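## Task

There are two test sieve sets, each made of a pan, a sieve and a cover. Separate the set that sits on the work bench and get all six pieces entirely inside the tote, then move the tote onto the steel shelf at the end wall. No cover or sieve may have any portion of its skirt (its bottom rim) sitting inside another piece. The tote has to finish resting on the shelf with nothing overhanging the shelf's edge. Any number of robots may be used. At the end, release everything and back the robots away. A robot that tips over or is left leaning means failure, and anything held in place only by a robot at the end does not count.

## Robot and tools

ROBOTS. Two identical Hello Robot Stretch 4 units, r1 and r2. Each has an omni-wheel base, a lift sliding up a mast, a telescoping arm reaching forward, a three-joint wrist (yaw, pitch, roll) and a two-finger gripper with flexible steel fingers. Each carries four cameras: <name>_head_camera, <name>_head_left_camera, <name>_head_right_camera (head, looking down and ahead) and <name>_wrist_camera. The base rim lies within 0.23 m of the base origin; the robot stands about 1.6 m tall.

FRAMES. Every robot reports in its own base frame: origin on the floor beneath the base centre, x ahead, y to the left, z up. hand_pose is a point between the open fingertips, in that frame (its printed position may be slightly wrong). base_odometry is relative to where that robot's base was when the scene began, heading positive to the left, -3.142 to 3.142. The two robots share no frame, so their relative placement must be judged from images, lidar_m and wrist_depth_mm.

execute_actions. Argument actions: a list holding exactly one action, or empty (empty just returns state and images). The action is an object keyed by "r1" and/or "r2"; each robot gets its own entry. Inside a robot's entry:
- base: exactly one of translate_m (straight drive, metres, forward positive, -2 to 2), strafe_m (sideways, metres, left positive, -2 to 2) or rotate_rad (turn in place, radians, counter-clockwise positive, -3.2 to 3.2). These are offsets from where the base last measured itself in the latest reported state, not places to go.
- joints: absolute targets by name, any subset: lift_m 0 to 1.2 m; arm_m 0 to 0.55 m (extension); wrist_yaw_rad -1.134 to 4.276 (0 ahead, positive left, 3.14 stowed back, above 3.4 the arm may obstruct); wrist_pitch_rad -1.117 to 4.259 (0 level, 1.57 pointing down); wrist_roll_rad -1.117 to 4.259 (positive turns the gripper clockwise viewed from behind); gripper_m -0.038 to 0.141 m fingertip gap (negative means fingers press together). Targets past a range are clipped and reported; other bad values or unknown keys reject the whole call.
- pace: "slow", "default", "fast" or "max" (base 0.1/0.3/0.4/0.6 m/s, turning 1/2/3/4 rad/s; slower when the lift is above 0.2 m).
- contact_limits: {"arm_m": value}, 0 (gentlest) to 0.75 (firmest), default 0.5; how hard the arm may push before stopping.
- end_of_arm: "enable_torque", sent on its own, revives wrist or gripper motors that switched off.
Motions in one action start together; each action runs at most 15 s. Optional cameras: list of camera names or "all"; omitted or null gives all, [] gives none.

wait(seconds 0 to 10): nothing new commanded; returns state and images. zoom_image(camera, region [x0,y0,x1,y1] pixels, at most 504x504) enlarges part of the latest full image. read_manual(section "licences") returns licence text only. finished_scene(scene 1 or 2) ends that scene permanently and reports success; the next scene's task appears in its result.

RESULT LINES. base_status and joint_status per motion: "done"; "off_target" (stopped short, may still push); "contact_stop_at_<key>" (hit something; lift/arm/wheels go slack); "limit_stop_at_<name>", including "limit_stop_at_tilt" (leaning over 6 degrees, drives go slack) and "limit_stop_at_own_body"; "time_out"; "torque_fault" (wrist motor limp until enable_torque). on_its_own covers things not commanded in that call, where "held at" is the held target. joint_positions, hand_pose, base_odometry, turned_by_wheels vs turned_by_imu (a gap over about 0.1 rad suggests a collision or slip), base_tilt in degrees (forward/right positive, offset up to about 1.5). motor_effort in percent with the peak in brackets; a changed gripper effort hints at a firm grip, and pitch effort rises with a load. lidar_m: 12 distances in 30-degree sectors counter-clockwise starting straight ahead (4th left, 7th rear, 10th right), "-" for nothing or closer than 0.25 m; misses glass and thin legs. wrist_depth_mm: 7x7 grid of depths, 100 to 2000 mm, read from top left. If a call reports a stop, later motion calls in that same reply are skipped.

HANDLING. To unfold at scene start, send lift_m 0.4 with wrist_yaw_rad 0. To grasp, command gripper_m below the item's width; smaller values squeeze harder and pull it toward the wrist. Raise the lift if fingertips jam on a surface. Joints omitted from an action may keep pushing toward old targets. A level gripper holding over about 2 kg, or a gripper forced against something, causes a torque fault.

AVOID. Robots pressing or bumping each other (fails the run; once bases touch, any further drive presses hard). Tipping: do not drive or turn with over 1 kg held and arm_m above 0.2, especially at fast paces; avoid strong pushes with a raised gripper. Two robots carrying one load can tip, since their travel can differ by about 3 cm per metre. Drops, slams, hard hits and hard pushes reduce credit. A loose item may occasionally get nudged.

Each tool is called after ">>>" in YAML: its name, and indented under it one key for each argument.

## Session

I'll start by looking at the current state and images.

>>> execute_actions:
  actions: []

Scene clock: 0.00 s.
r1.base_odometry: x=+0.000 y=+0.000 heading=+0.000 (m, m, rad; r1's odometry frame)
r1.turned_by_wheels: +0.000 (rad since the last result)
r1.turned_by_imu: +0.000 (rad since the last result)
r1.base_tilt: forward=-0.4 right=-0.9 (deg)
r1.lidar_m: 1.36 1.56 5.17 1.33 0.74 0.62 0.63 0.76 1.34 3.31 3.84 4.10
r1.base_status: not commanded
r1.joint_positions: lift_m=+0.130 arm_m=+0.001 wrist_yaw_rad=+3.160 wrist_pitch_rad=-0.001 wrist_roll_rad=-0.002 gripper_m=+0.057
r1.joint_status: not commanded
r1.motor_effort: lift_m=+21 arm_m=+0 wrist_yaw_rad=-1 wrist_pitch_rad=-4 wrist_roll_rad=-1 gripper_m=-4 wheel_0=+0 wheel_1=+0 wheel_2=+0 (%)
r1.hand_pose: x=-0.1185 y=+0.0820 z=+0.3080 quat_wxyz=(-0.009, +0.000, -0.001, +1.000) (m; r1's base frame)
r1.wrist_depth_mm: - 143 273 778 723 699 668 / - 118 145 778 732 691 654 / - 118 147 768 723 683 647 / 106 138 185 768 732 676 647 / 216 842 798 759 715 668 647 / 878 866 212 750 216 668 640 / 854 831 788 143 683 654 634
r2.base_odometry: x=+0.000 y=+0.000 heading=+0.000 (m, m, rad; r2's odometry frame)
r2.turned_by_wheels: +0.000 (rad since the last result)
r2.turned_by_imu: +0.000 (rad since the last result)
r2.base_tilt: forward=-0.4 right=+0.3 (deg)
r2.lidar_m: 1.70 2.40 1.26 1.04 1.02 1.16 1.95 3.17 3.45 3.68 0.95 1.04
r2.base_status: not commanded
r2.joint_positions: lift_m=+0.264 arm_m=+0.000 wrist_yaw_rad=+3.089 wrist_pitch_rad=-0.001 wrist_roll_rad=+0.015 gripper_m=+0.057
r2.joint_status: not commanded
r2.motor_effort: lift_m=+17 arm_m=-1 wrist_yaw_rad=+1 wrist_pitch_rad=-7 wrist_roll_rad=+0 gripper_m=-3 wheel_0=+0 wheel_1=+0 wheel_2=+0 (%)
r2.hand_pose: x=-0.1128 y=+0.1026 z=+0.4426 quat_wxyz=(+0.027, +0.000, +0.007, +1.000) (m; r2's base frame)
r2.wrist_depth_mm: - 141 - - 1808 1255 1008 / - 133 - - 1808 1281 1025 / 103 138 221 - 1808 1308 1042 / 120 142 - - 1863 1308 1042 / - - - - 1756 1308 1060 / 1618 1618 200 1618 193 1255 1060 / 1138 1078 1098 120 1138 1008 991
pictures: r1_head_camera, r1_head_left_camera, r1_head_right_camera, r1_wrist_camera, r2_head_camera, r2_head_left_camera, r2_head_right_camera, r2_wrist_camera
Images, in order (width x height): r1_head_camera 420x560, r1_head_left_camera 420x672, r1_head_right_camera 420x672, r1_wrist_camera 616x392, r2_head_camera 420x560, r2_head_left_camera 420x672, r2_head_right_camera 420x672, r2_wrist_camera 616x392.

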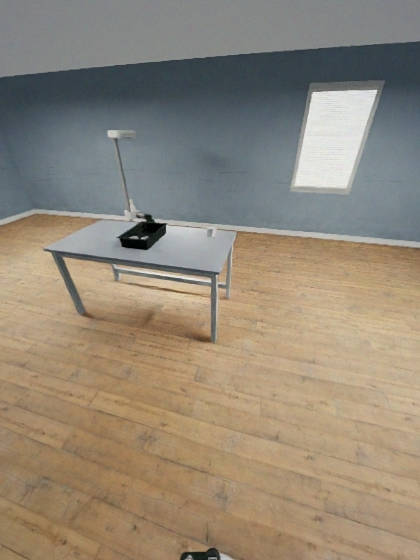

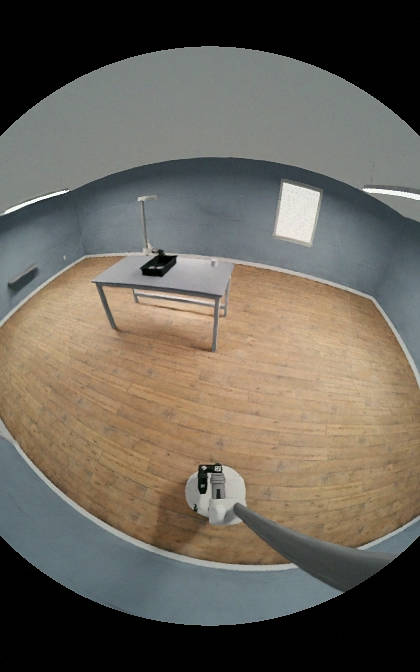

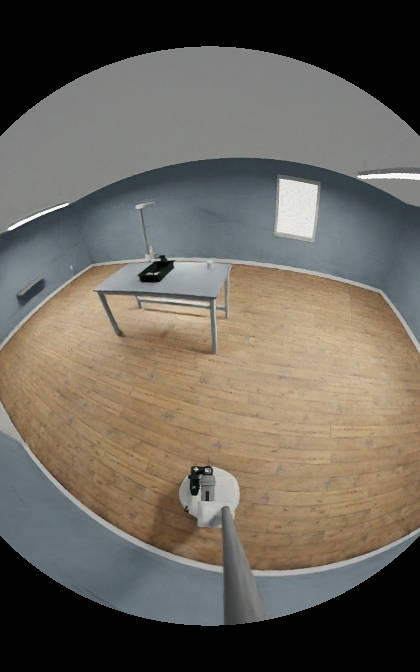

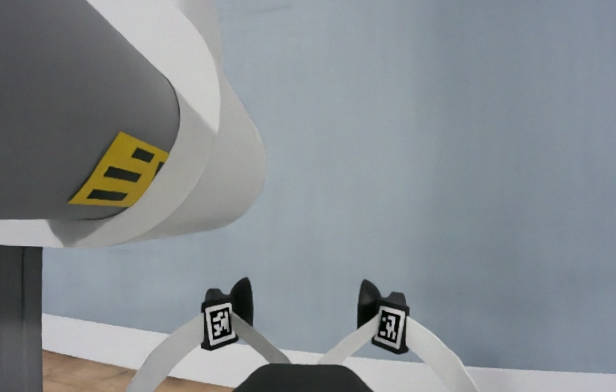

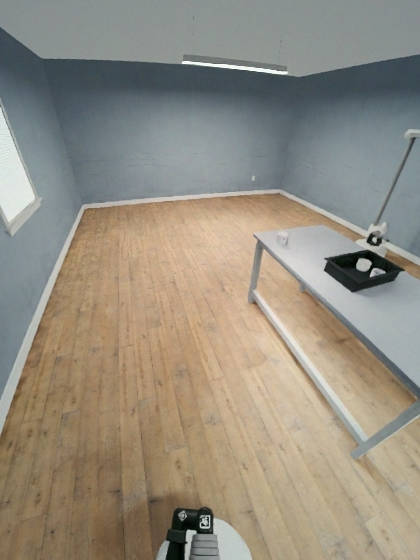

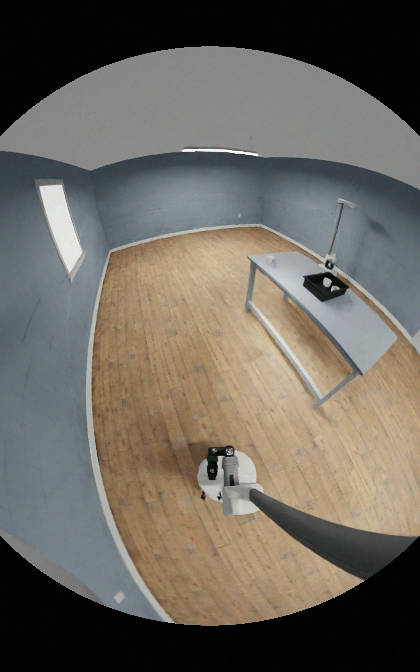

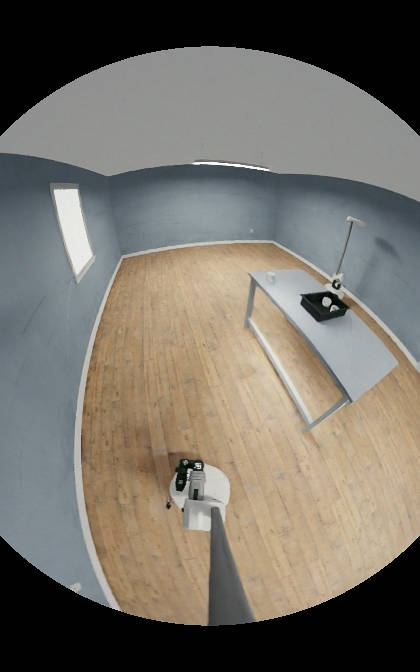

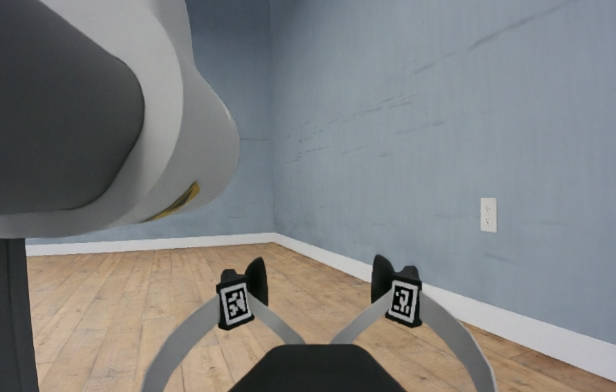

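>>> zoom_image:
  camera: "r2_head_camera"
  region: [240, 210, 420, 330]

>>> zoom_image:
  camera: "r1_head_camera"
  region: [40, 190, 260, 350]

>>> zoom_image:
  camera: "r1_head_left_camera"
  region: [0, 220, 120, 340]

Region (240, 210, 420, 330) of r2_head_camera's 420x560 image, scaled by 2.800, with more detail than that image has.

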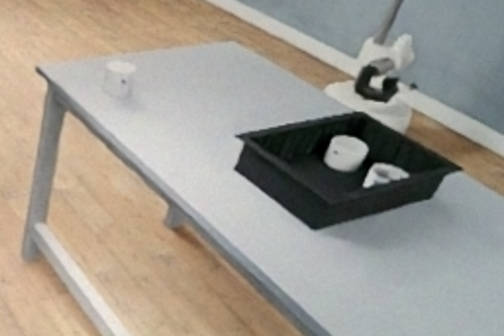

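Region (40, 190, 260, 350) of r1_head_camera's 420x560 image, scaled by 2.291, with more detail than that image has; it fills the top 367 rows of this view, and the rest is white.

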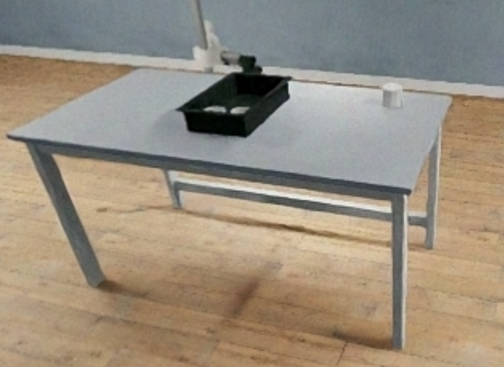

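Region (0, 220, 120, 340) of r1_head_left_camera's 420x672 image, scaled by 4.200, with more detail than that image has.

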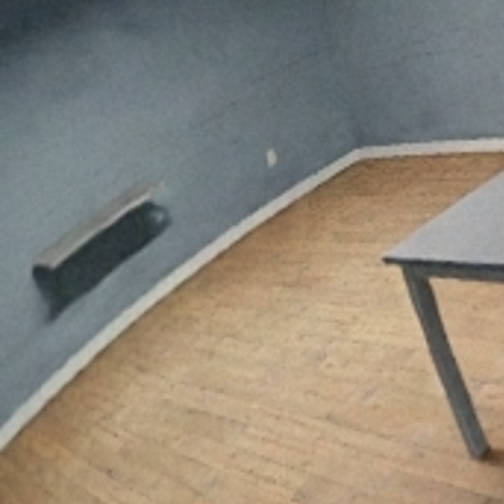

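>>> execute_actions:
  actions:
    - {"r1": {"base": {"rotate_rad": -0.33}, "pace": "fast"}, "r2": {"base": {"translate_m": 1.56}, "joints": {"lift_m": 1.0, "wrist_yaw_rad": 0.0, "wrist_pitch_rad": 0.9, "gripper_m": 0.12}, "pace": "fast"}}
  cameras: ["r1_head_camera", "r2_head_camera"]

Scene clock: 90.80 s.
r1.base_odometry: x=+0.000 y=+0.000 heading=-0.330 (m, m, rad; r1's odometry frame)
r1.turned_by_wheels: -0.330 (rad since the last result)
r1.turned_by_imu: -0.338 (rad since the last result)
r1.base_tilt: forward=-0.4 right=-1.0 (deg)
r1.lidar_m: 1.58 1.39 1.78 3.46 1.02 0.67 0.64 0.64 0.86 2.08 3.38 4.30
r1.base_status: done
r1.joint_positions: lift_m=+0.130 arm_m=+0.001 wrist_yaw_rad=+3.160 wrist_pitch_rad=-0.001 wrist_roll_rad=-0.002 gripper_m=+0.057
r1.joint_status: not commanded
r1.motor_effort: lift_m=+21(21) arm_m=+0(0) wrist_yaw_rad=-2(0) wrist_pitch_rad=-4(4) wrist_roll_rad=+0(0) gripper_m=-4(4) wheel_0=+1(7) wheel_1=+1(10) wheel_2=+2(4) (%)
r1.hand_pose: x=-0.1185 y=+0.0820 z=+0.3080 quat_wxyz=(-0.009, +0.000, -0.001, +1.000) (m; r1's base frame)
r1.wrist_depth_mm: - 143 273 778 798 809 820 / - 118 145 788 809 809 831 / - 118 147 778 788 820 820 / 107 138 186 778 788 798 788 / 215 741 750 768 768 798 788 / 732 741 213 759 215 798 798 / 707 715 732 144 741 778 778
r2.base_odometry: x=+1.560 y=+0.000 heading=+0.000 (m, m, rad; r2's odometry frame)
r2.turned_by_wheels: +0.000 (rad since the last result)
r2.turned_by_imu: -0.002 (rad since the last result)
r2.base_tilt: forward=-0.4 right=+0.3 (deg)
r2.lidar_m: 3.76 3.49 1.82 1.51 1.53 1.75 2.86 1.01 0.48 0.41 0.40 3.52
r2.base_status: done
r2.joint_positions: lift_m=+1.000 arm_m=+0.000 wrist_yaw_rad=+0.000 wrist_pitch_rad=+0.901 wrist_roll_rad=+0.015 gripper_m=+0.120
r2.joint_status: all done
r2.motor_effort: lift_m=+21(21) arm_m=-1(1) wrist_yaw_rad=+1(7) wrist_pitch_rad=-5(4) wrist_roll_rad=-1(1) gripper_m=+3(7) wheel_0=-1(7) wheel_1=-1(2) wheel_2=+1(12) (%)
r2.hand_pose: x=+0.3497 y=-0.0874 z=+0.9517 quat_wxyz=(+0.900, +0.007, +0.436, -0.003) (m; r2's base frame)
r2.wrist_depth_mm: - - - - - - - / - - 1983 1921 1921 1921 1863 / 1756 1756 1661 1661 1661 1661 1661 / 1537 1537 1499 1464 1464 1430 1430 / 1366 1366 1366 1336 1308 1308 1308 / 1255 1229 216 1205 1160 1138 1182 / 1138 1118 1138 121 1118 1078 1060
pictures: r1_head_camera, r2_head_camera
Images, in order (width x height): r1_head_camera 420x560, r2_head_camera 420x560.

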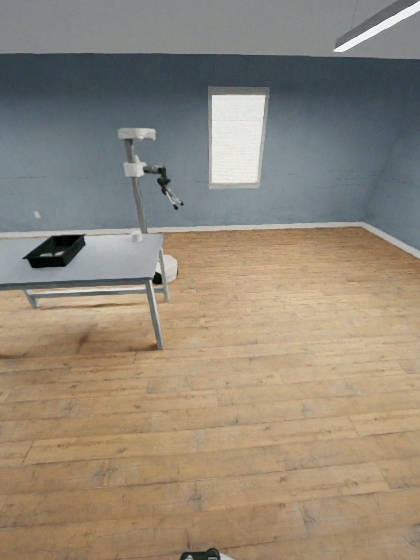

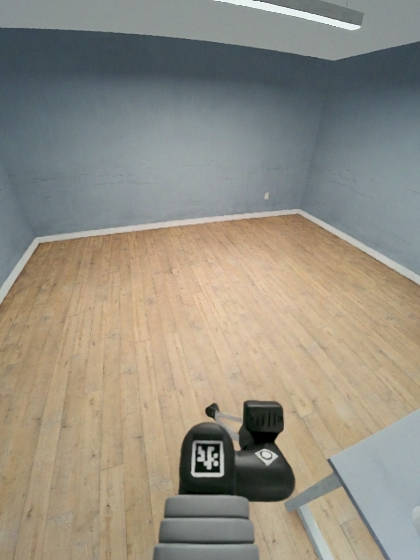

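>>> execute_actions:
  actions:
    - {"r1": {"base": {"translate_m": 1.9}, "joints": {"lift_m": 0.8, "wrist_yaw_rad": 0.0, "wrist_pitch_rad": 0.3, "gripper_m": 0.12}, "pace": "fast"}, "r2": {"base": {"rotate_rad": -1.25}, "joints": {"lift_m": 1.05}, "pace": "fast"}}
  cameras: ["r1_head_camera", "r2_head_camera", "r2_wrist_camera", "r2_head_right_camera"]

Scene clock: 111.73 s.
r1.base_odometry: x=+1.798 y=-0.615 heading=-0.329 (m, m, rad; r1's odometry frame)
r1.turned_by_wheels: +0.000 (rad since the last result)
r1.turned_by_imu: +0.003 (rad since the last result)
r1.base_tilt: forward=-0.4 right=-1.0 (deg)
r1.lidar_m: 2.14 0.63 0.44 0.38 0.41 0.58 2.54 2.63 3.39 3.18 3.27 2.30
r1.base_status: done
r1.joint_positions: lift_m=+0.800 arm_m=+0.001 wrist_yaw_rad=+0.000 wrist_pitch_rad=+0.302 wrist_roll_rad=-0.002 gripper_m=+0.120
r1.joint_status: all done
r1.motor_effort: lift_m=+23(26) arm_m=+0(0) wrist_yaw_rad=-1(7) wrist_pitch_rad=-4(3) wrist_roll_rad=+0(0) gripper_m=-1(4) wheel_0=+2(7) wheel_1=+3(10) wheel_2=-1(15) (%)
r1.hand_pose: x=+0.4471 y=-0.0874 z=+0.8922 quat_wxyz=(+0.989, -0.001, +0.150, +0.000) (m; r1's base frame)
r1.wrist_depth_mm: 1708 1756 1808 1756 1756 1863 1863 / 1708 1808 1808 1863 1921 1863 1983 / 1808 1863 1863 1863 1863 - - / 1921 1983 - - - - - / - - - - - - - / 1808 1708 1756 1808 1756 1808 1808 / 1397 1397 1464 148 1464 1430 1537
r2.base_odometry: x=+1.560 y=+0.000 heading=-1.250 (m, m, rad; r2's odometry frame)
r2.turned_by_wheels: -1.250 (rad since the last result)
r2.turned_by_imu: -1.275 (rad since the last result)
r2.base_tilt: forward=-0.5 right=+0.4 (deg)
r2.lidar_m: 0.40 0.47 0.61 3.73 2.21 1.59 1.50 1.62 2.22 4.57 0.61 0.43
r2.base_status: done
r2.joint_positions: lift_m=+1.050 arm_m=+0.000 wrist_yaw_rad=+0.000 wrist_pitch_rad=+0.901 wrist_roll_rad=+0.015 gripper_m=+0.120
r2.joint_status: all done
r2.motor_effort: lift_m=+19(21) arm_m=-1(1) wrist_yaw_rad=+0(0) wrist_pitch_rad=-6(5) wrist_roll_rad=+0(1) gripper_m=+1(5) wheel_0=+0(3) wheel_1=-1(7) wheel_2=+0(3) (%)
r2.hand_pose: x=+0.3497 y=-0.0874 z=+1.0018 quat_wxyz=(+0.900, +0.007, +0.436, -0.003) (m; r2's base frame)
r2.wrist_depth_mm: - - 891 854 842 798 768 / - - 750 732 723 723 634 / 1808 1808 654 640 634 621 591 / 1618 1537 574 525 564 554 549 / 1138 1138 517 512 508 500 496 / 1060 1042 216 484 480 480 1205 / 976 991 1182 121 1008 1042 1008
pictures: r1_head_camera, r2_head_camera, r2_head_right_camera, r2_wrist_camera
camera_calibration (this result's frames):
r2_wrist_camera: T_world_to_cam=[[0.000583032, -0.998634, -0.0522456, -0.0239358], [-0.779686, 0.0322607, -0.625339, 0.956766], [0.626171, 0.0410998, -0.778602, 0.788309], [0, 0, 0, 1]] pos_world=[0.252375, -0.0871684, 1.21083]
Images, in order (width x height): r1_head_camera 420x560, r2_head_camera 420x560, r2_head_right_camera 420x672, r2_wrist_camera 616x392.

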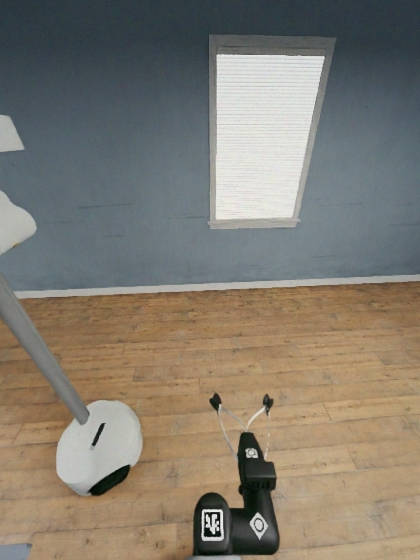

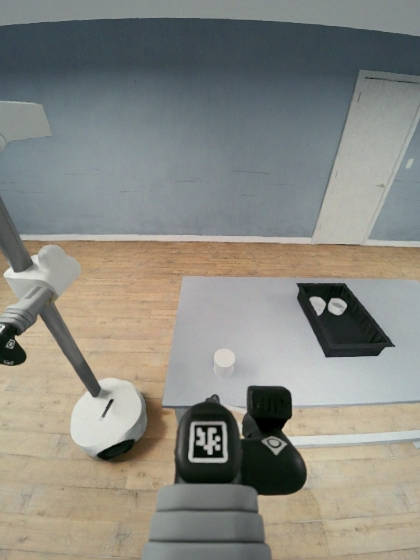

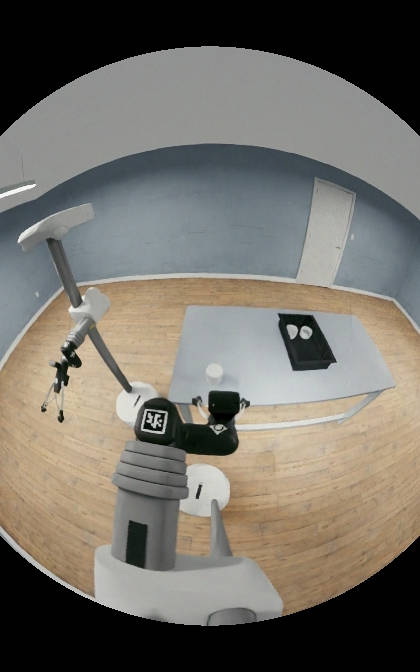

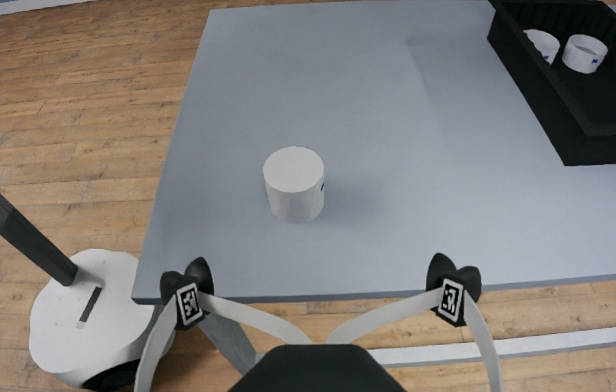

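>>> zoom_image:
  camera: "r2_wrist_camera"
  region: [230, 120, 360, 250]

>>> zoom_image:
  camera: "r2_head_camera"
  region: [280, 270, 420, 380]

>>> zoom_image:
  camera: "r2_wrist_camera"
  region: [466, 0, 616, 170]

Region (230, 120, 360, 250) of r2_wrist_camera's 616x392 image, scaled by 3.877.

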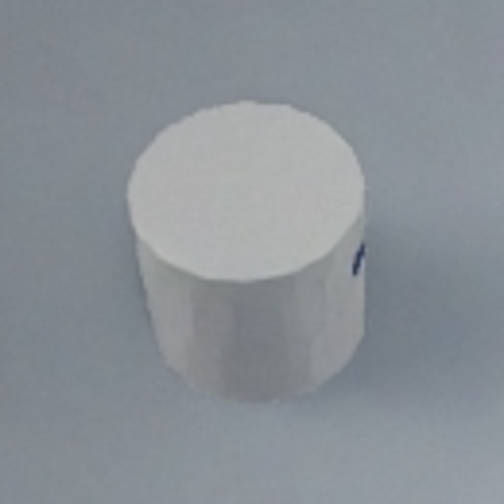

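Region (280, 270, 420, 380) of r2_head_camera's 420x560 image, scaled by 3.600, with more detail than that image has; it fills the top 396 rows of this view, and the rest is white.

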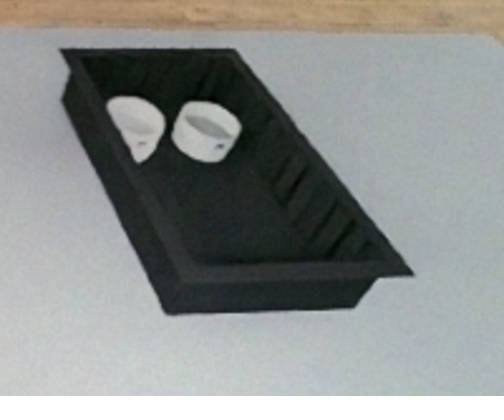

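Region (466, 0, 616, 170) of r2_wrist_camera's 616x392 image, scaled by 2.965; it fills the left 445 columns of this view, and the rest is white.

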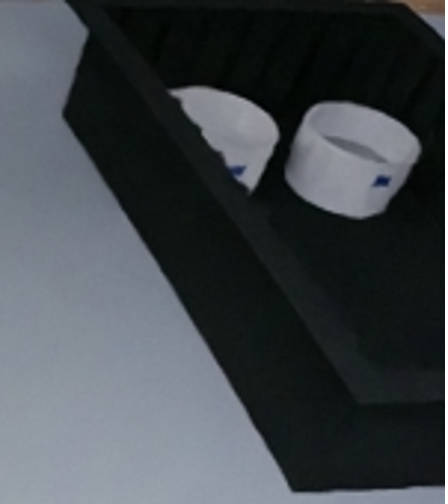

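>>> execute_actions:
  actions:
    - {"r1": {"base": {"rotate_rad": 1.60}, "pace": "default"}, "r2": {"base": {"translate_m": 0.1}, "joints": {"wrist_pitch_rad": 1.3, "arm_m": 0.15}}}
  cameras: ["r1_head_camera", "r1_wrist_camera", "r2_head_camera", "r2_wrist_camera"]

Scene clock: 163.47 s.
r1.base_odometry: x=+1.798 y=-0.615 heading=+1.270 (m, m, rad; r1's odometry frame)
r1.turned_by_wheels: +1.599 (rad since the last result)
r1.turned_by_imu: +1.632 (rad since the last result)
r1.base_tilt: forward=-0.4 right=-1.0 (deg)
r1.lidar_m: 0.40 0.42 0.57 2.51 2.61 3.34 3.21 3.21 2.28 2.16 0.58 0.42
r1.base_status: done
r1.joint_positions: lift_m=+0.800 arm_m=+0.001 wrist_yaw_rad=+0.000 wrist_pitch_rad=+0.302 wrist_roll_rad=-0.002 gripper_m=+0.120
r1.joint_status: not commanded
r1.motor_effort: lift_m=+23(23) arm_m=-1(1) wrist_yaw_rad=-1(1) wrist_pitch_rad=-4(3) wrist_roll_rad=+0(1) gripper_m=+0(1) wheel_0=-2(5) wheel_1=-3(10) wheel_2=-2(8) (%)
r1.hand_pose: x=+0.4471 y=-0.0874 z=+0.8922 quat_wxyz=(+0.989, -0.001, +0.150, +0.000) (m; r1's base frame)
r1.wrist_depth_mm: - - - - - - - / - - - - - - - / - - - - - - - / 917 831 831 991 - - - / 591 609 615 627 - - - / 439 421 402 436 459 1708 1808 / 357 343 357 148 370 1430 1499
r2.base_odometry: x=+1.592 y=-0.095 heading=-1.250 (m, m, rad; r2's odometry frame)
r2.turned_by_wheels: +0.000 (rad since the last result)
r2.turned_by_imu: -0.001 (rad since the last result)
r2.base_tilt: forward=-0.5 right=+0.3 (deg)
r2.lidar_m: 0.28 0.34 0.56 3.74 2.35 1.70 1.62 1.71 2.37 1.39 0.48 0.34
r2.base_status: done
r2.joint_positions: lift_m=+1.050 arm_m=+0.149 wrist_yaw_rad=+0.000 wrist_pitch_rad=+1.300 wrist_roll_rad=+0.015 gripper_m=+0.120
r2.joint_status: all done
r2.motor_effort: lift_m=+19(20) arm_m=+4(7) wrist_yaw_rad=+2(1) wrist_pitch_rad=-2(2) wrist_roll_rad=+0(0) gripper_m=-1(3) wheel_0=+0(5) wheel_1=+0(6) wheel_2=+2(9) (%)
r2.hand_pose: x=+0.3972 y=-0.0874 z=+0.9500 quat_wxyz=(+0.796, +0.006, +0.605, -0.004) (m; r2's base frame)
r2.wrist_depth_mm: 1464 960 492 484 480 480 473 / 1430 488 473 469 466 462 459 / 1336 466 455 452 449 442 436 / 1060 445 439 362 433 427 424 / 1008 430 421 418 418 410 404 / 976 410 216 404 394 392 397 / 1160 1138 1118 121 1118 1098 1098
pictures: r1_head_camera, r1_wrist_camera, r2_head_camera, r2_wrist_camera
camera_calibration (this result's frames):
r1_wrist_camera: T_world_to_cam=[[0.00400417, -0.999882, 0.0148285, -0.102776], [-0.256125, -0.0153595, -0.966522, 1.03535], [0.966635, 0.0000721686, -0.256156, 0.0232264], [0, 0, 0, 1]] pos_world=[0.243138, -0.0868636, 1.00816]
r2_wrist_camera: T_world_to_cam=[[-0.0199117, -0.998635, -0.0482908, -0.022318], [-0.96137, 0.0323869, -0.273347, 0.699206], [0.274538, 0.0409826, -0.960702, 1.03093], [0, 0, 0, 1]] pos_world=[0.388722, -0.0871827, 1.18046]
Images, in order (width x height): r1_head_camera 420x560, r1_wrist_camera 616x392, r2_head_camera 420x560, r2_wrist_camera 616x392.

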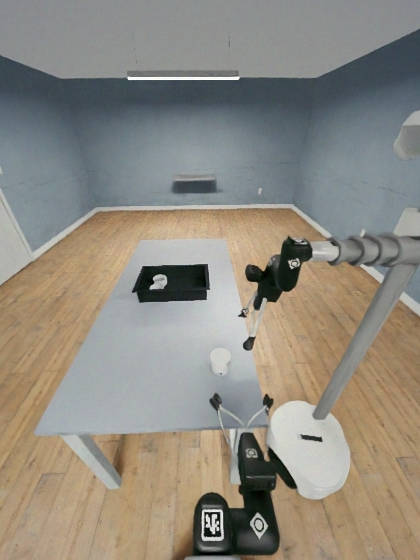

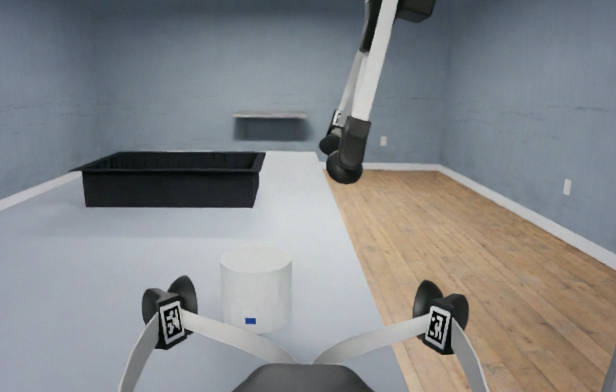

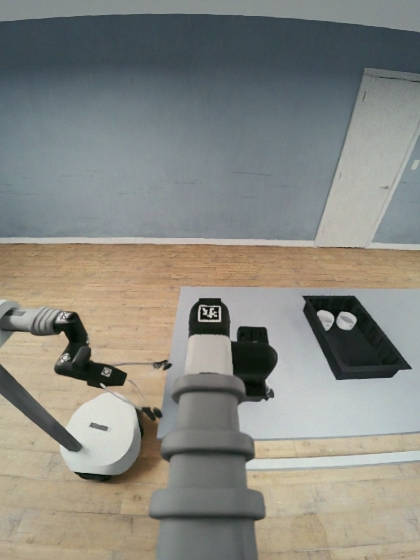

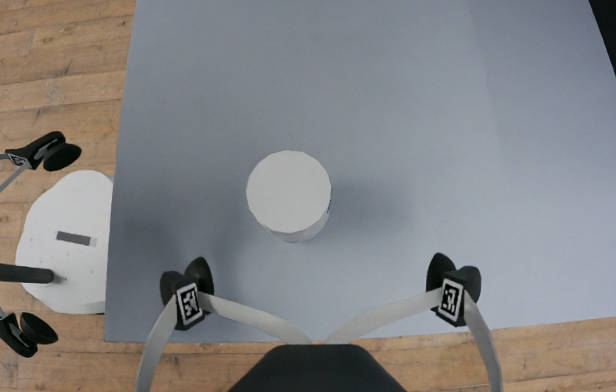

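>>> zoom_image:
  camera: "r1_wrist_camera"
  region: [190, 230, 320, 350]

>>> zoom_image:
  camera: "r1_head_camera"
  region: [120, 250, 250, 390]

Region (190, 230, 320, 350) of r1_wrist_camera's 616x392 image, scaled by 3.877; it fills the top 465 rows of this view, and the rest is white.

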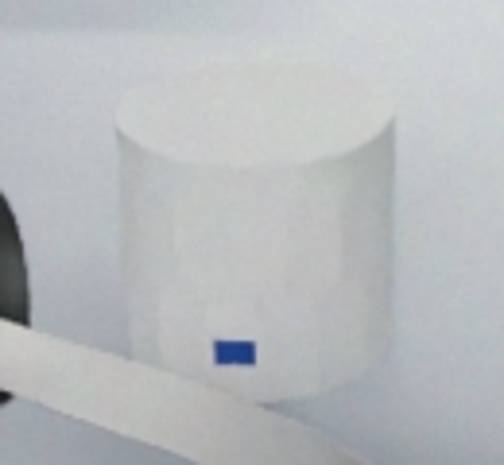

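Region (120, 250, 250, 390) of r1_head_camera's 420x560 image, scaled by 3.600, with more detail than that image has; it fills the left 468 columns of this view, and the rest is white.

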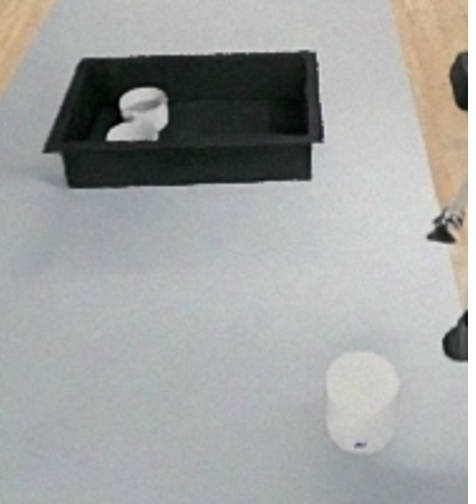

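>>> execute_actions:
  actions:
    - {"r1": {"base": {"strafe_m": 0.05}, "joints": {"wrist_pitch_rad": 0.4, "lift_m": 0.73, "arm_m": 0.05}}, "r2": {"base": {"strafe_m": 0.03}, "joints": {"wrist_pitch_rad": 1.571, "arm_m": 0.323, "lift_m": 1.02}}}
  cameras: ["r1_head_camera", "r1_wrist_camera", "r2_wrist_camera"]

Scene clock: 215.37 s.
r1.base_odometry: x=+1.750 y=-0.600 heading=+1.270 (m, m, rad; r1's odometry frame)
r1.turned_by_wheels: +0.000 (rad since the last result)
r1.turned_by_imu: -0.001 (rad since the last result)
r1.base_tilt: forward=-0.3 right=-1.0 (deg)
r1.lidar_m: 0.41 0.41 0.58 2.49 2.57 3.34 3.24 3.25 2.32 2.23 0.60 0.44
r1.base_status: done
r1.joint_positions: lift_m=+0.730 arm_m=+0.049 wrist_yaw_rad=+0.000 wrist_pitch_rad=+0.402 wrist_roll_rad=-0.002 gripper_m=+0.120
r1.joint_status: all done
r1.motor_effort: lift_m=+19(19) arm_m=+6(5) wrist_yaw_rad=-2(1) wrist_pitch_rad=-3(2) wrist_roll_rad=+1(0) gripper_m=-1(1) wheel_0=-1(9) wheel_1=+2(11) wheel_2=+0(6) (%)
r1.hand_pose: x=+0.4854 y=-0.0874 z=+0.7956 quat_wxyz=(+0.980, -0.001, +0.200, +0.000) (m; r1's base frame)
r1.wrist_depth_mm: - - - - - - - / - - - 768 - - - / 759 741 759 788 - - - / 473 473 488 336 530 - - / 338 343 347 343 355 1863 1863 / 262 255 263 273 264 276 1464 / 220 213 221 148 224 222 1229
r2.base_odometry: x=+1.620 y=-0.085 heading=-1.250 (m, m, rad; r2's odometry frame)
r2.turned_by_wheels: +0.000 (rad since the last result)
r2.turned_by_imu: -0.001 (rad since the last result)
r2.base_tilt: forward=-0.5 right=+0.4 (deg)
r2.lidar_m: 0.31 0.34 0.60 3.68 2.36 1.70 1.62 1.69 2.39 1.35 0.48 0.33
r2.base_status: done
r2.joint_positions: lift_m=+1.020 arm_m=+0.322 wrist_yaw_rad=+0.000 wrist_pitch_rad=+1.571 wrist_roll_rad=+0.015 gripper_m=+0.120
r2.joint_status: all done
r2.motor_effort: lift_m=+13(16) arm_m=+4(5) wrist_yaw_rad=+1(2) wrist_pitch_rad=-2(6) wrist_roll_rad=-1(0) gripper_m=+0(2) wheel_0=+1(8) wheel_1=+0(6) wheel_2=+1(1) (%)
r2.hand_pose: x=+0.4931 y=-0.0874 z=+0.9100 quat_wxyz=(+0.707, +0.005, +0.707, -0.005) (m; r2's base frame)
r2.wrist_depth_mm: 1182 375 373 368 368 364 359 / 1160 375 375 370 368 366 362 / 960 379 375 370 368 366 364 / 946 379 377 373 368 368 364 / 1182 379 377 300 373 370 366 / 1229 382 217 303 370 368 368 / 1205 382 382 121 375 370 368
pictures: r1_head_camera, r1_wrist_camera, r2_wrist_camera
camera_calibration (this result's frames):
r1_wrist_camera: T_world_to_cam=[[0.00538927, -0.999882, 0.0143667, -0.101822], [-0.351115, -0.0153443, -0.936207, 0.97375], [0.936317, 0.0000010869, -0.351157, 0.0516709], [0, 0, 0, 1]] pos_world=[0.294067, -0.0868687, 0.931238]
r2_wrist_camera: T_world_to_cam=[[-0.0321243, -0.998634, -0.0412083, -0.0227648], [-0.999452, 0.0324228, -0.00659462, 0.556491], [0.00792169, 0.0409739, -0.999129, 1.13264], [0, 0, 0, 1]] pos_world=[0.546483, -0.0871851, 1.13438]
Images, in order (width x height): r1_head_camera 420x560, r1_wrist_camera 616x392, r2_wrist_camera 616x392.

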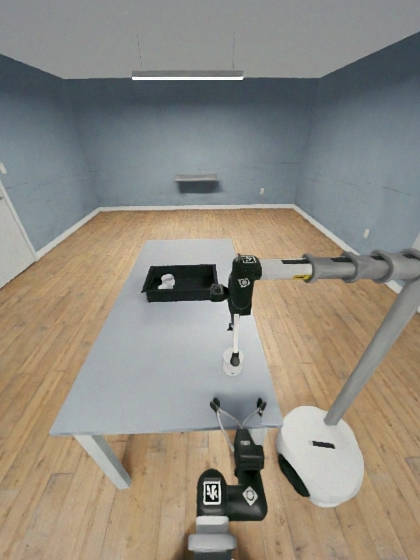

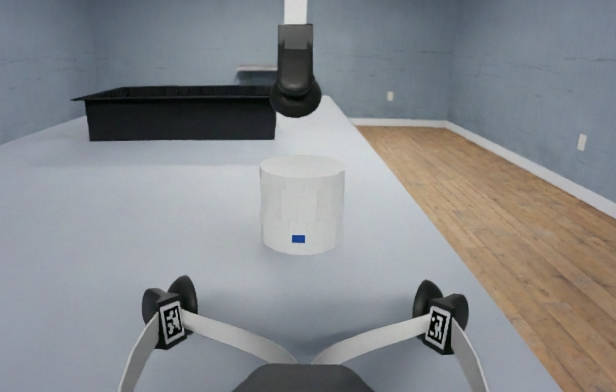

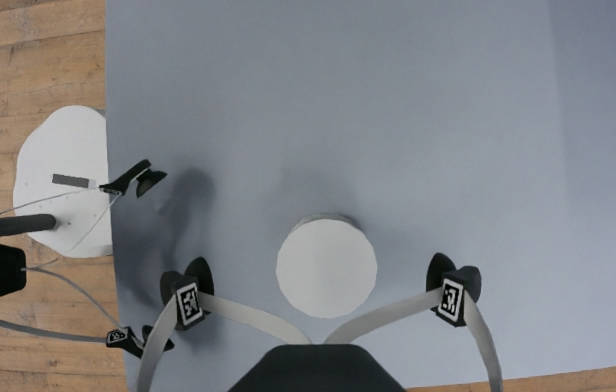

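>>> zoom_image:
  camera: "r1_wrist_camera"
  region: [240, 140, 370, 270]

Region (240, 140, 370, 270) of r1_wrist_camera's 616x392 image, scaled by 3.877.

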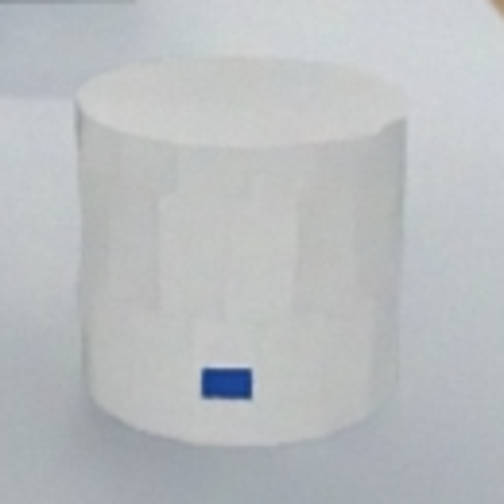

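>>> execute_actions:
  actions:
    - {"r2": {"joints": {"arm_m": 0.319, "lift_m": 0.958, "gripper_m": 0.095}}}
  cameras: ["r1_wrist_camera", "r2_wrist_camera"]

Scene clock: 234.57 s.
r1.base_odometry: x=+1.750 y=-0.600 heading=+1.270 (m, m, rad; r1's odometry frame)
r1.turned_by_wheels: +0.000 (rad since the last result)
r1.turned_by_imu: -0.001 (rad since the last result)
r1.base_tilt: forward=-0.3 right=-1.0 (deg)
r1.lidar_m: 0.41 0.41 0.60 2.48 2.57 3.35 3.20 3.29 2.33 2.20 0.58 0.46
r1.base_status: not commanded
r1.joint_positions: lift_m=+0.730 arm_m=+0.049 wrist_yaw_rad=+0.000 wrist_pitch_rad=+0.402 wrist_roll_rad=-0.002 gripper_m=+0.120
r1.joint_status: not commanded
r1.motor_effort: lift_m=+19(18) arm_m=+6(6) wrist_yaw_rad=-1(1) wrist_pitch_rad=-3(3) wrist_roll_rad=+0(0) gripper_m=-1(1) wheel_0=-1(1) wheel_1=+1(2) wheel_2=+0(0) (%)
r1.hand_pose: x=+0.4854 y=-0.0874 z=+0.7956 quat_wxyz=(+0.980, -0.001, +0.200, +0.000) (m; r1's base frame)
r1.wrist_depth_mm: - - - - - - - / - - - - - - - / 768 750 750 647 - - - / 469 477 484 336 535 - - / 334 343 351 343 355 1863 1983 / 263 255 263 274 264 277 1464 / 221 213 221 148 225 222 1205
r2.base_odometry: x=+1.620 y=-0.085 heading=-1.250 (m, m, rad; r2's odometry frame)
r2.turned_by_wheels: +0.000 (rad since the last result)
r2.turned_by_imu: -0.001 (rad since the last result)
r2.base_tilt: forward=-0.4 right=+0.3 (deg)
r2.lidar_m: 0.30 0.34 0.60 3.70 2.37 1.68 1.63 1.67 2.36 1.35 0.48 0.33
r2.base_status: not commanded
r2.joint_positions: lift_m=+0.958 arm_m=+0.320 wrist_yaw_rad=+0.000 wrist_pitch_rad=+1.571 wrist_roll_rad=+0.015 gripper_m=+0.095
r2.joint_status: all done
r2.motor_effort: lift_m=+13(17) arm_m=-4(6) wrist_yaw_rad=+2(2) wrist_pitch_rad=+0(1) wrist_roll_rad=+0(1) gripper_m=+0(2) wheel_0=+1(0) wheel_1=+0(1) wheel_2=+1(1) (%)
r2.hand_pose: x=+0.4906 y=-0.0874 z=+0.8481 quat_wxyz=(+0.707, +0.005, +0.707, -0.005) (m; r2's base frame)
r2.wrist_depth_mm: 707 312 310 307 304 303 300 / 1098 314 310 309 306 304 301 / 891 314 310 309 307 304 303 / 891 315 314 310 307 306 303 / 904 317 314 238 307 306 304 / 1138 319 200 239 237 306 306 / 699 287 317 120 310 309 307
pictures: r1_wrist_camera, r2_wrist_camera
camera_calibration (this result's frames):
r1_wrist_camera: T_world_to_cam=[[0.00538918, -0.999882, 0.0143668, -0.101822], [-0.351115, -0.0153443, -0.936207, 0.97375], [0.936317, 0.0000009844, -0.351157, 0.0516709], [0, 0, 0, 1]] pos_world=[0.294067, -0.0868687, 0.931238]
r2_wrist_camera: T_world_to_cam=[[-0.0321257, -0.998634, -0.0412044, -0.0254019], [-0.999453, 0.0324192, -0.00647345, 0.55348], [0.00780042, 0.0409739, -0.99913, 1.07079], [0, 0, 0, 1]] pos_world=[0.544009, -0.0871849, 1.07239]
Images, in order (width x height): r1_wrist_camera 616x392, r2_wrist_camera 616x392.

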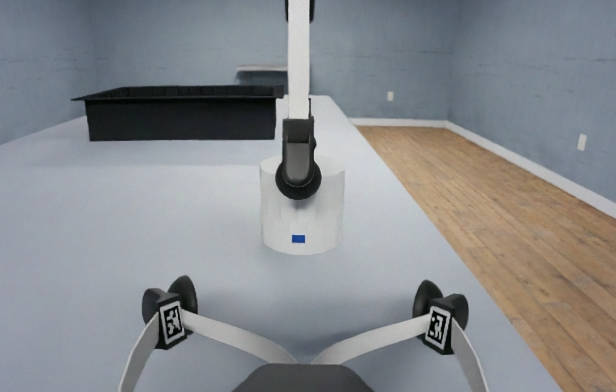

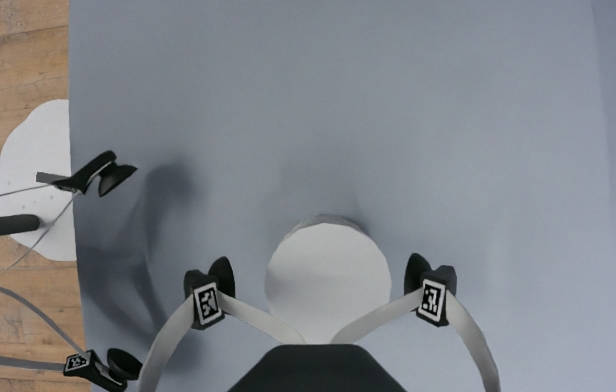

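>>> execute_actions:
  actions:
    - {"r2": {"base": {"strafe_m": -0.004}, "joints": {"gripper_m": 0.055}}}
  cameras: ["r1_wrist_camera", "r2_wrist_camera"]

Scene clock: 245.03 s.
r1.base_odometry: x=+1.750 y=-0.600 heading=+1.270 (m, m, rad; r1's odometry frame)
r1.turned_by_wheels: +0.000 (rad since the last result)
r1.turned_by_imu: -0.001 (rad since the last result)
r1.base_tilt: forward=-0.4 right=-1.0 (deg)
r1.lidar_m: 0.41 0.41 0.57 2.47 2.57 3.34 3.21 3.30 2.34 2.22 0.57 0.46
r1.base_status: not commanded
r1.joint_positions: lift_m=+0.730 arm_m=+0.049 wrist_yaw_rad=+0.000 wrist_pitch_rad=+0.402 wrist_roll_rad=-0.002 gripper_m=+0.120
r1.joint_status: not commanded
r1.motor_effort: lift_m=+19(19) arm_m=+6(6) wrist_yaw_rad=-2(1) wrist_pitch_rad=-2(3) wrist_roll_rad=+0(1) gripper_m=+0(1) wheel_0=-1(1) wheel_1=+1(1) wheel_2=+0(0) (%)
r1.hand_pose: x=+0.4854 y=-0.0874 z=+0.7956 quat_wxyz=(+0.980, -0.001, +0.200, +0.000) (m; r1's base frame)
r1.wrist_depth_mm: - - - - - - - / - - - - - - - / 778 768 750 699 - - - / 469 477 477 336 535 - - / 338 343 349 343 353 1863 1808 / 262 254 259 274 264 276 1464 / 221 215 222 147 224 223 1229
r2.base_odometry: x=+1.616 y=-0.087 heading=-1.250 (m, m, rad; r2's odometry frame)
r2.turned_by_wheels: +0.000 (rad since the last result)
r2.turned_by_imu: -0.001 (rad since the last result)
r2.base_tilt: forward=-0.5 right=+0.3 (deg)
r2.lidar_m: 0.29 0.32 0.59 3.69 2.37 1.72 1.62 1.70 2.32 1.35 0.48 0.35
r2.base_status: done
r2.joint_positions: lift_m=+0.958 arm_m=+0.320 wrist_yaw_rad=+0.000 wrist_pitch_rad=+1.571 wrist_roll_rad=+0.015 gripper_m=+0.055
r2.joint_status: all done
r2.motor_effort: lift_m=+13(13) arm_m=-4(4) wrist_yaw_rad=+1(1) wrist_pitch_rad=+1(1) wrist_roll_rad=+0(0) gripper_m=-3(4) wheel_0=-1(6) wheel_1=+0(5) wheel_2=+0(2) (%)
r2.hand_pose: x=+0.4906 y=-0.0874 z=+0.8481 quat_wxyz=(+0.707, +0.005, +0.707, -0.005) (m; r2's base frame)
r2.wrist_depth_mm: 707 312 310 307 304 304 300 / 1098 314 310 309 306 304 301 / 891 314 310 310 307 306 303 / 878 315 314 310 309 306 304 / 904 317 317 238 310 306 306 / 1118 319 196 239 196 309 306 / 723 290 317 121 310 309 307
pictures: r1_wrist_camera, r2_wrist_camera
camera_calibration (this result's frames):
r1_wrist_camera: T_world_to_cam=[[0.00538927, -0.999882, 0.0143667, -0.101822], [-0.351115, -0.0153443, -0.936206, 0.97375], [0.936317, 0.0000010882, -0.351157, 0.0516711], [0, 0, 0, 1]] pos_world=[0.294067, -0.0868687, 0.931238]
r2_wrist_camera: T_world_to_cam=[[-0.0321256, -0.998634, -0.0412044, -0.025402], [-0.999453, 0.032419, -0.00647368, 0.55348], [0.00780065, 0.0409739, -0.99913, 1.07079], [0, 0, 0, 1]] pos_world=[0.544008, -0.0871849, 1.07239]
Images, in order (width x height): r1_wrist_camera 616x392, r2_wrist_camera 616x392.

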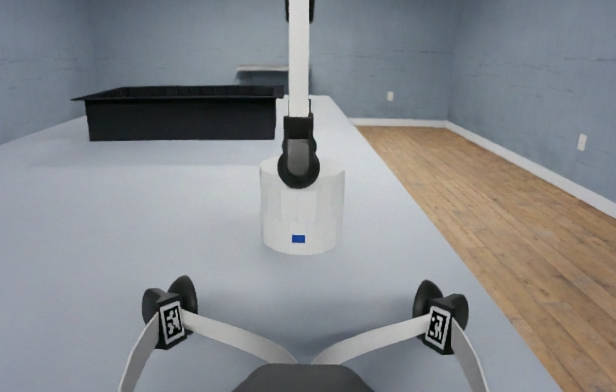

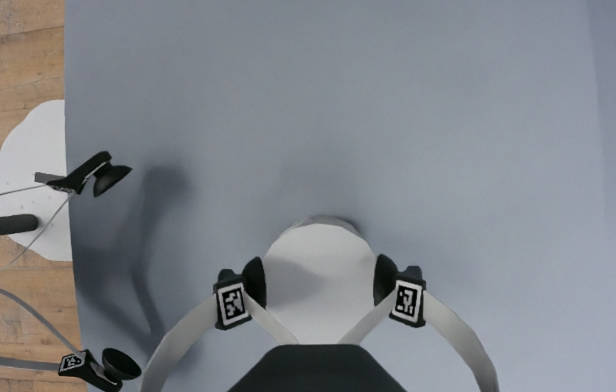

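>>> execute_actions:
  actions:
    - {"r2": {"joints": {"lift_m": 0.975}, "pace": "slow"}}
  cameras: ["r1_wrist_camera", "r2_wrist_camera"]

Scene clock: 249.33 s.
r1.base_odometry: x=+1.750 y=-0.600 heading=+1.270 (m, m, rad; r1's odometry frame)
r1.turned_by_wheels: +0.000 (rad since the last result)
r1.turned_by_imu: -0.001 (rad since the last result)
r1.base_tilt: forward=-0.4 right=-1.0 (deg)
r1.lidar_m: 0.39 0.42 0.55 2.49 2.57 3.35 3.22 3.31 2.34 2.22 0.58 0.44
r1.base_status: not commanded
r1.joint_positions: lift_m=+0.730 arm_m=+0.049 wrist_yaw_rad=+0.000 wrist_pitch_rad=+0.402 wrist_roll_rad=-0.002 gripper_m=+0.120
r1.joint_status: not commanded
r1.motor_effort: lift_m=+19(18) arm_m=+6(6) wrist_yaw_rad=+0(1) wrist_pitch_rad=-3(3) wrist_roll_rad=+1(0) gripper_m=-2(1) wheel_0=-1(1) wheel_1=+1(1) wheel_2=+0(0) (%)
r1.hand_pose: x=+0.4854 y=-0.0874 z=+0.7956 quat_wxyz=(+0.980, -0.001, +0.200, +0.000) (m; r1's base frame)
r1.wrist_depth_mm: - - - - - - - / - - - - - - - / 788 750 768 640 - - - / 469 480 480 334 535 - - / 338 343 351 345 355 1863 1921 / 264 254 262 274 265 274 1499 / 221 213 221 148 224 223 1255
r2.base_odometry: x=+1.616 y=-0.087 heading=-1.250 (m, m, rad; r2's odometry frame)
r2.turned_by_wheels: +0.000 (rad since the last result)
r2.turned_by_imu: -0.001 (rad since the last result)
r2.base_tilt: forward=-0.5 right=+0.3 (deg)
r2.lidar_m: 0.32 0.34 0.58 3.70 2.34 1.70 1.63 1.66 2.37 1.34 0.47 0.31
r2.base_status: not commanded
r2.joint_positions: lift_m=+0.975 arm_m=+0.320 wrist_yaw_rad=+0.000 wrist_pitch_rad=+1.571 wrist_roll_rad=+0.015 gripper_m=+0.055
r2.joint_status: all done
r2.motor_effort: lift_m=+21(22) arm_m=-4(4) wrist_yaw_rad=+1(2) wrist_pitch_rad=-1(0) wrist_roll_rad=-1(1) gripper_m=-5(6) wheel_0=-1(1) wheel_1=+0(0) wheel_2=+0(0) (%)
r2.hand_pose: x=+0.4906 y=-0.0874 z=+0.8644 quat_wxyz=(+0.707, +0.005, +0.707, -0.005) (m; r2's base frame)
r2.wrist_depth_mm: 1118 330 325 324 320 319 317 / 1118 330 327 325 322 320 317 / 904 330 329 327 322 322 319 / 904 332 330 327 325 320 322 / 931 336 330 255 325 324 320 / 1160 336 200 255 192 324 322 / 1160 296 334 120 327 324 322
pictures: r1_wrist_camera, r2_wrist_camera
camera_calibration (this result's frames):
r1_wrist_camera: T_world_to_cam=[[0.00538912, -0.999882, 0.0143667, -0.101822], [-0.351115, -0.0153442, -0.936206, 0.97375], [0.936317, 0.0000009777, -0.351157, 0.051671], [0, 0, 0, 1]] pos_world=[0.294067, -0.0868687, 0.931238]
r2_wrist_camera: T_world_to_cam=[[-0.0321258, -0.998634, -0.0412044, -0.0247298], [-0.999453, 0.0324192, -0.00647428, 0.553585], [0.00780125, 0.0409739, -0.99913, 1.08709], [0, 0, 0, 1]] pos_world=[0.544007, -0.0871849, 1.0887]
Images, in order (width x height): r1_wrist_camera 616x392, r2_wrist_camera 616x392.

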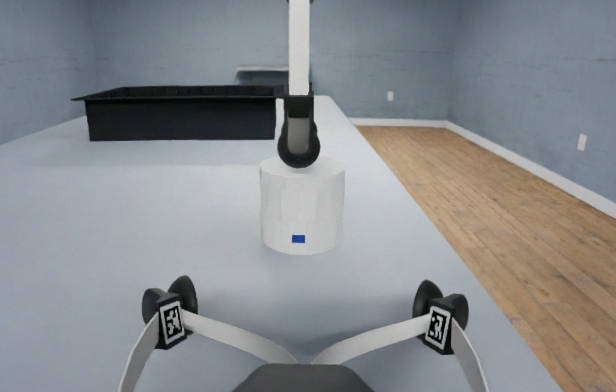

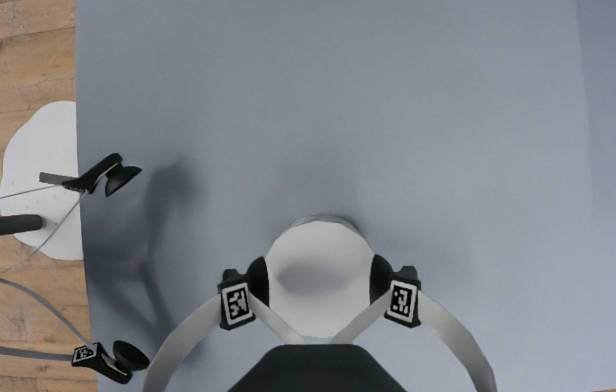

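>>> execute_actions:
  actions:
    - {"r2": {"joints": {"lift_m": 0.985, "gripper_m": 0.1, "wrist_roll_rad": 1.571}}, "r1": {"joints": {"lift_m": 0.722, "arm_m": 0.19}}}
  cameras: ["r1_wrist_camera", "r2_wrist_camera"]

Scene clock: 283.97 s.
r1.base_odometry: x=+1.750 y=-0.600 heading=+1.270 (m, m, rad; r1's odometry frame)
r1.turned_by_wheels: +0.000 (rad since the last result)
r1.turned_by_imu: -0.001 (rad since the last result)
r1.base_tilt: forward=-0.3 right=-1.0 (deg)
r1.lidar_m: 0.39 0.40 0.57 2.48 2.59 3.34 3.24 3.28 2.35 2.22 0.58 0.44
r1.base_status: not commanded
r1.joint_positions: lift_m=+0.722 arm_m=+0.189 wrist_yaw_rad=+0.000 wrist_pitch_rad=+0.402 wrist_roll_rad=-0.002 gripper_m=+0.120
r1.joint_status: all done
r1.motor_effort: lift_m=+18(20) arm_m=+5(8) wrist_yaw_rad=-1(1) wrist_pitch_rad=-4(4) wrist_roll_rad=-1(0) gripper_m=-2(1) wheel_0=-1(1) wheel_1=+1(2) wheel_2=+0(0) (%)
r1.hand_pose: x=+0.6254 y=-0.0874 z=+0.7876 quat_wxyz=(+0.980, -0.001, +0.200, +0.000) (m; r1's base frame)
r1.wrist_depth_mm: - - - - - - - / - - - - - - - / 627 609 621 741 609 - - / 442 449 455 257 466 - - / 320 327 314 197 334 1863 1921 / 249 242 214 204 237 260 1397 / 209 203 211 148 213 211 1205
r2.base_odometry: x=+1.616 y=-0.087 heading=-1.250 (m, m, rad; r2's odometry frame)
r2.turned_by_wheels: +0.000 (rad since the last result)
r2.turned_by_imu: -0.001 (rad since the last result)
r2.base_tilt: forward=-0.5 right=+0.3 (deg)
r2.lidar_m: 0.31 0.32 0.59 3.72 2.34 1.71 1.63 1.71 2.35 1.37 0.49 0.33
r2.base_status: not commanded
r2.joint_positions: lift_m=+0.985 arm_m=+0.320 wrist_yaw_rad=+0.000 wrist_pitch_rad=+1.571 wrist_roll_rad=+1.571 gripper_m=+0.100
r2.joint_status: all done
r2.motor_effort: lift_m=+21(26) arm_m=-4(4) wrist_yaw_rad=+2(1) wrist_pitch_rad=-1(0) wrist_roll_rad=+1(2) gripper_m=-1(7) wheel_0=-1(0) wheel_1=+0(0) wheel_2=+0(0) (%)
r2.hand_pose: x=+0.4906 y=-0.0874 z=+0.8744 quat_wxyz=(+0.500, +0.500, +0.500, -0.500) (m; r2's base frame)
r2.wrist_depth_mm: 342 340 338 334 334 1098 1098 / 342 340 338 336 334 1098 1098 / 343 340 340 336 334 1098 1118 / 345 343 340 338 336 878 878 / 345 343 340 265 336 878 891 / 345 343 217 265 213 891 1008 / 345 345 342 121 338 336 1098
pictures: r1_wrist_camera, r2_wrist_camera
camera_calibration (this result's frames):
r1_wrist_camera: T_world_to_cam=[[0.00540115, -0.999882, 0.0143658, -0.102465], [-0.351259, -0.0153476, -0.936153, 1.01543], [0.936263, 0.0000101893, -0.3513, -0.0820823], [0, 0, 0, 1]] pos_world=[0.434082, -0.086868, 0.923232]
r2_wrist_camera: T_world_to_cam=[[-0.99901, 0.0171951, -0.0410267, 0.53869], [0.0174827, 0.999825, -0.00666108, 0.139469], [0.040905, -0.00737174, -0.999136, 1.07664], [0, 0, 0, 1]] pos_world=[0.491678, -0.140771, 1.09874]
Images, in order (width x height): r1_wrist_camera 616x392, r2_wrist_camera 616x392.

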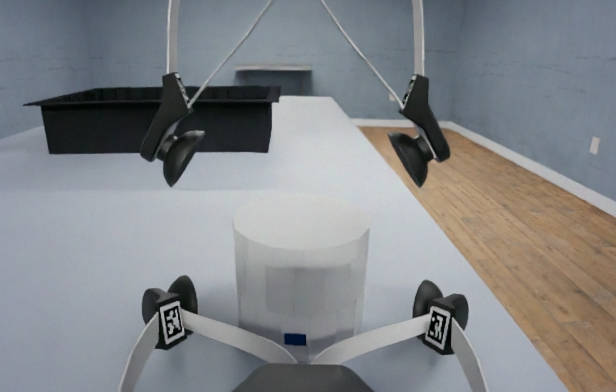

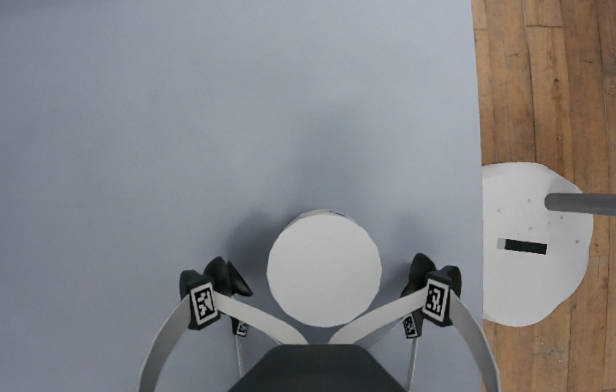

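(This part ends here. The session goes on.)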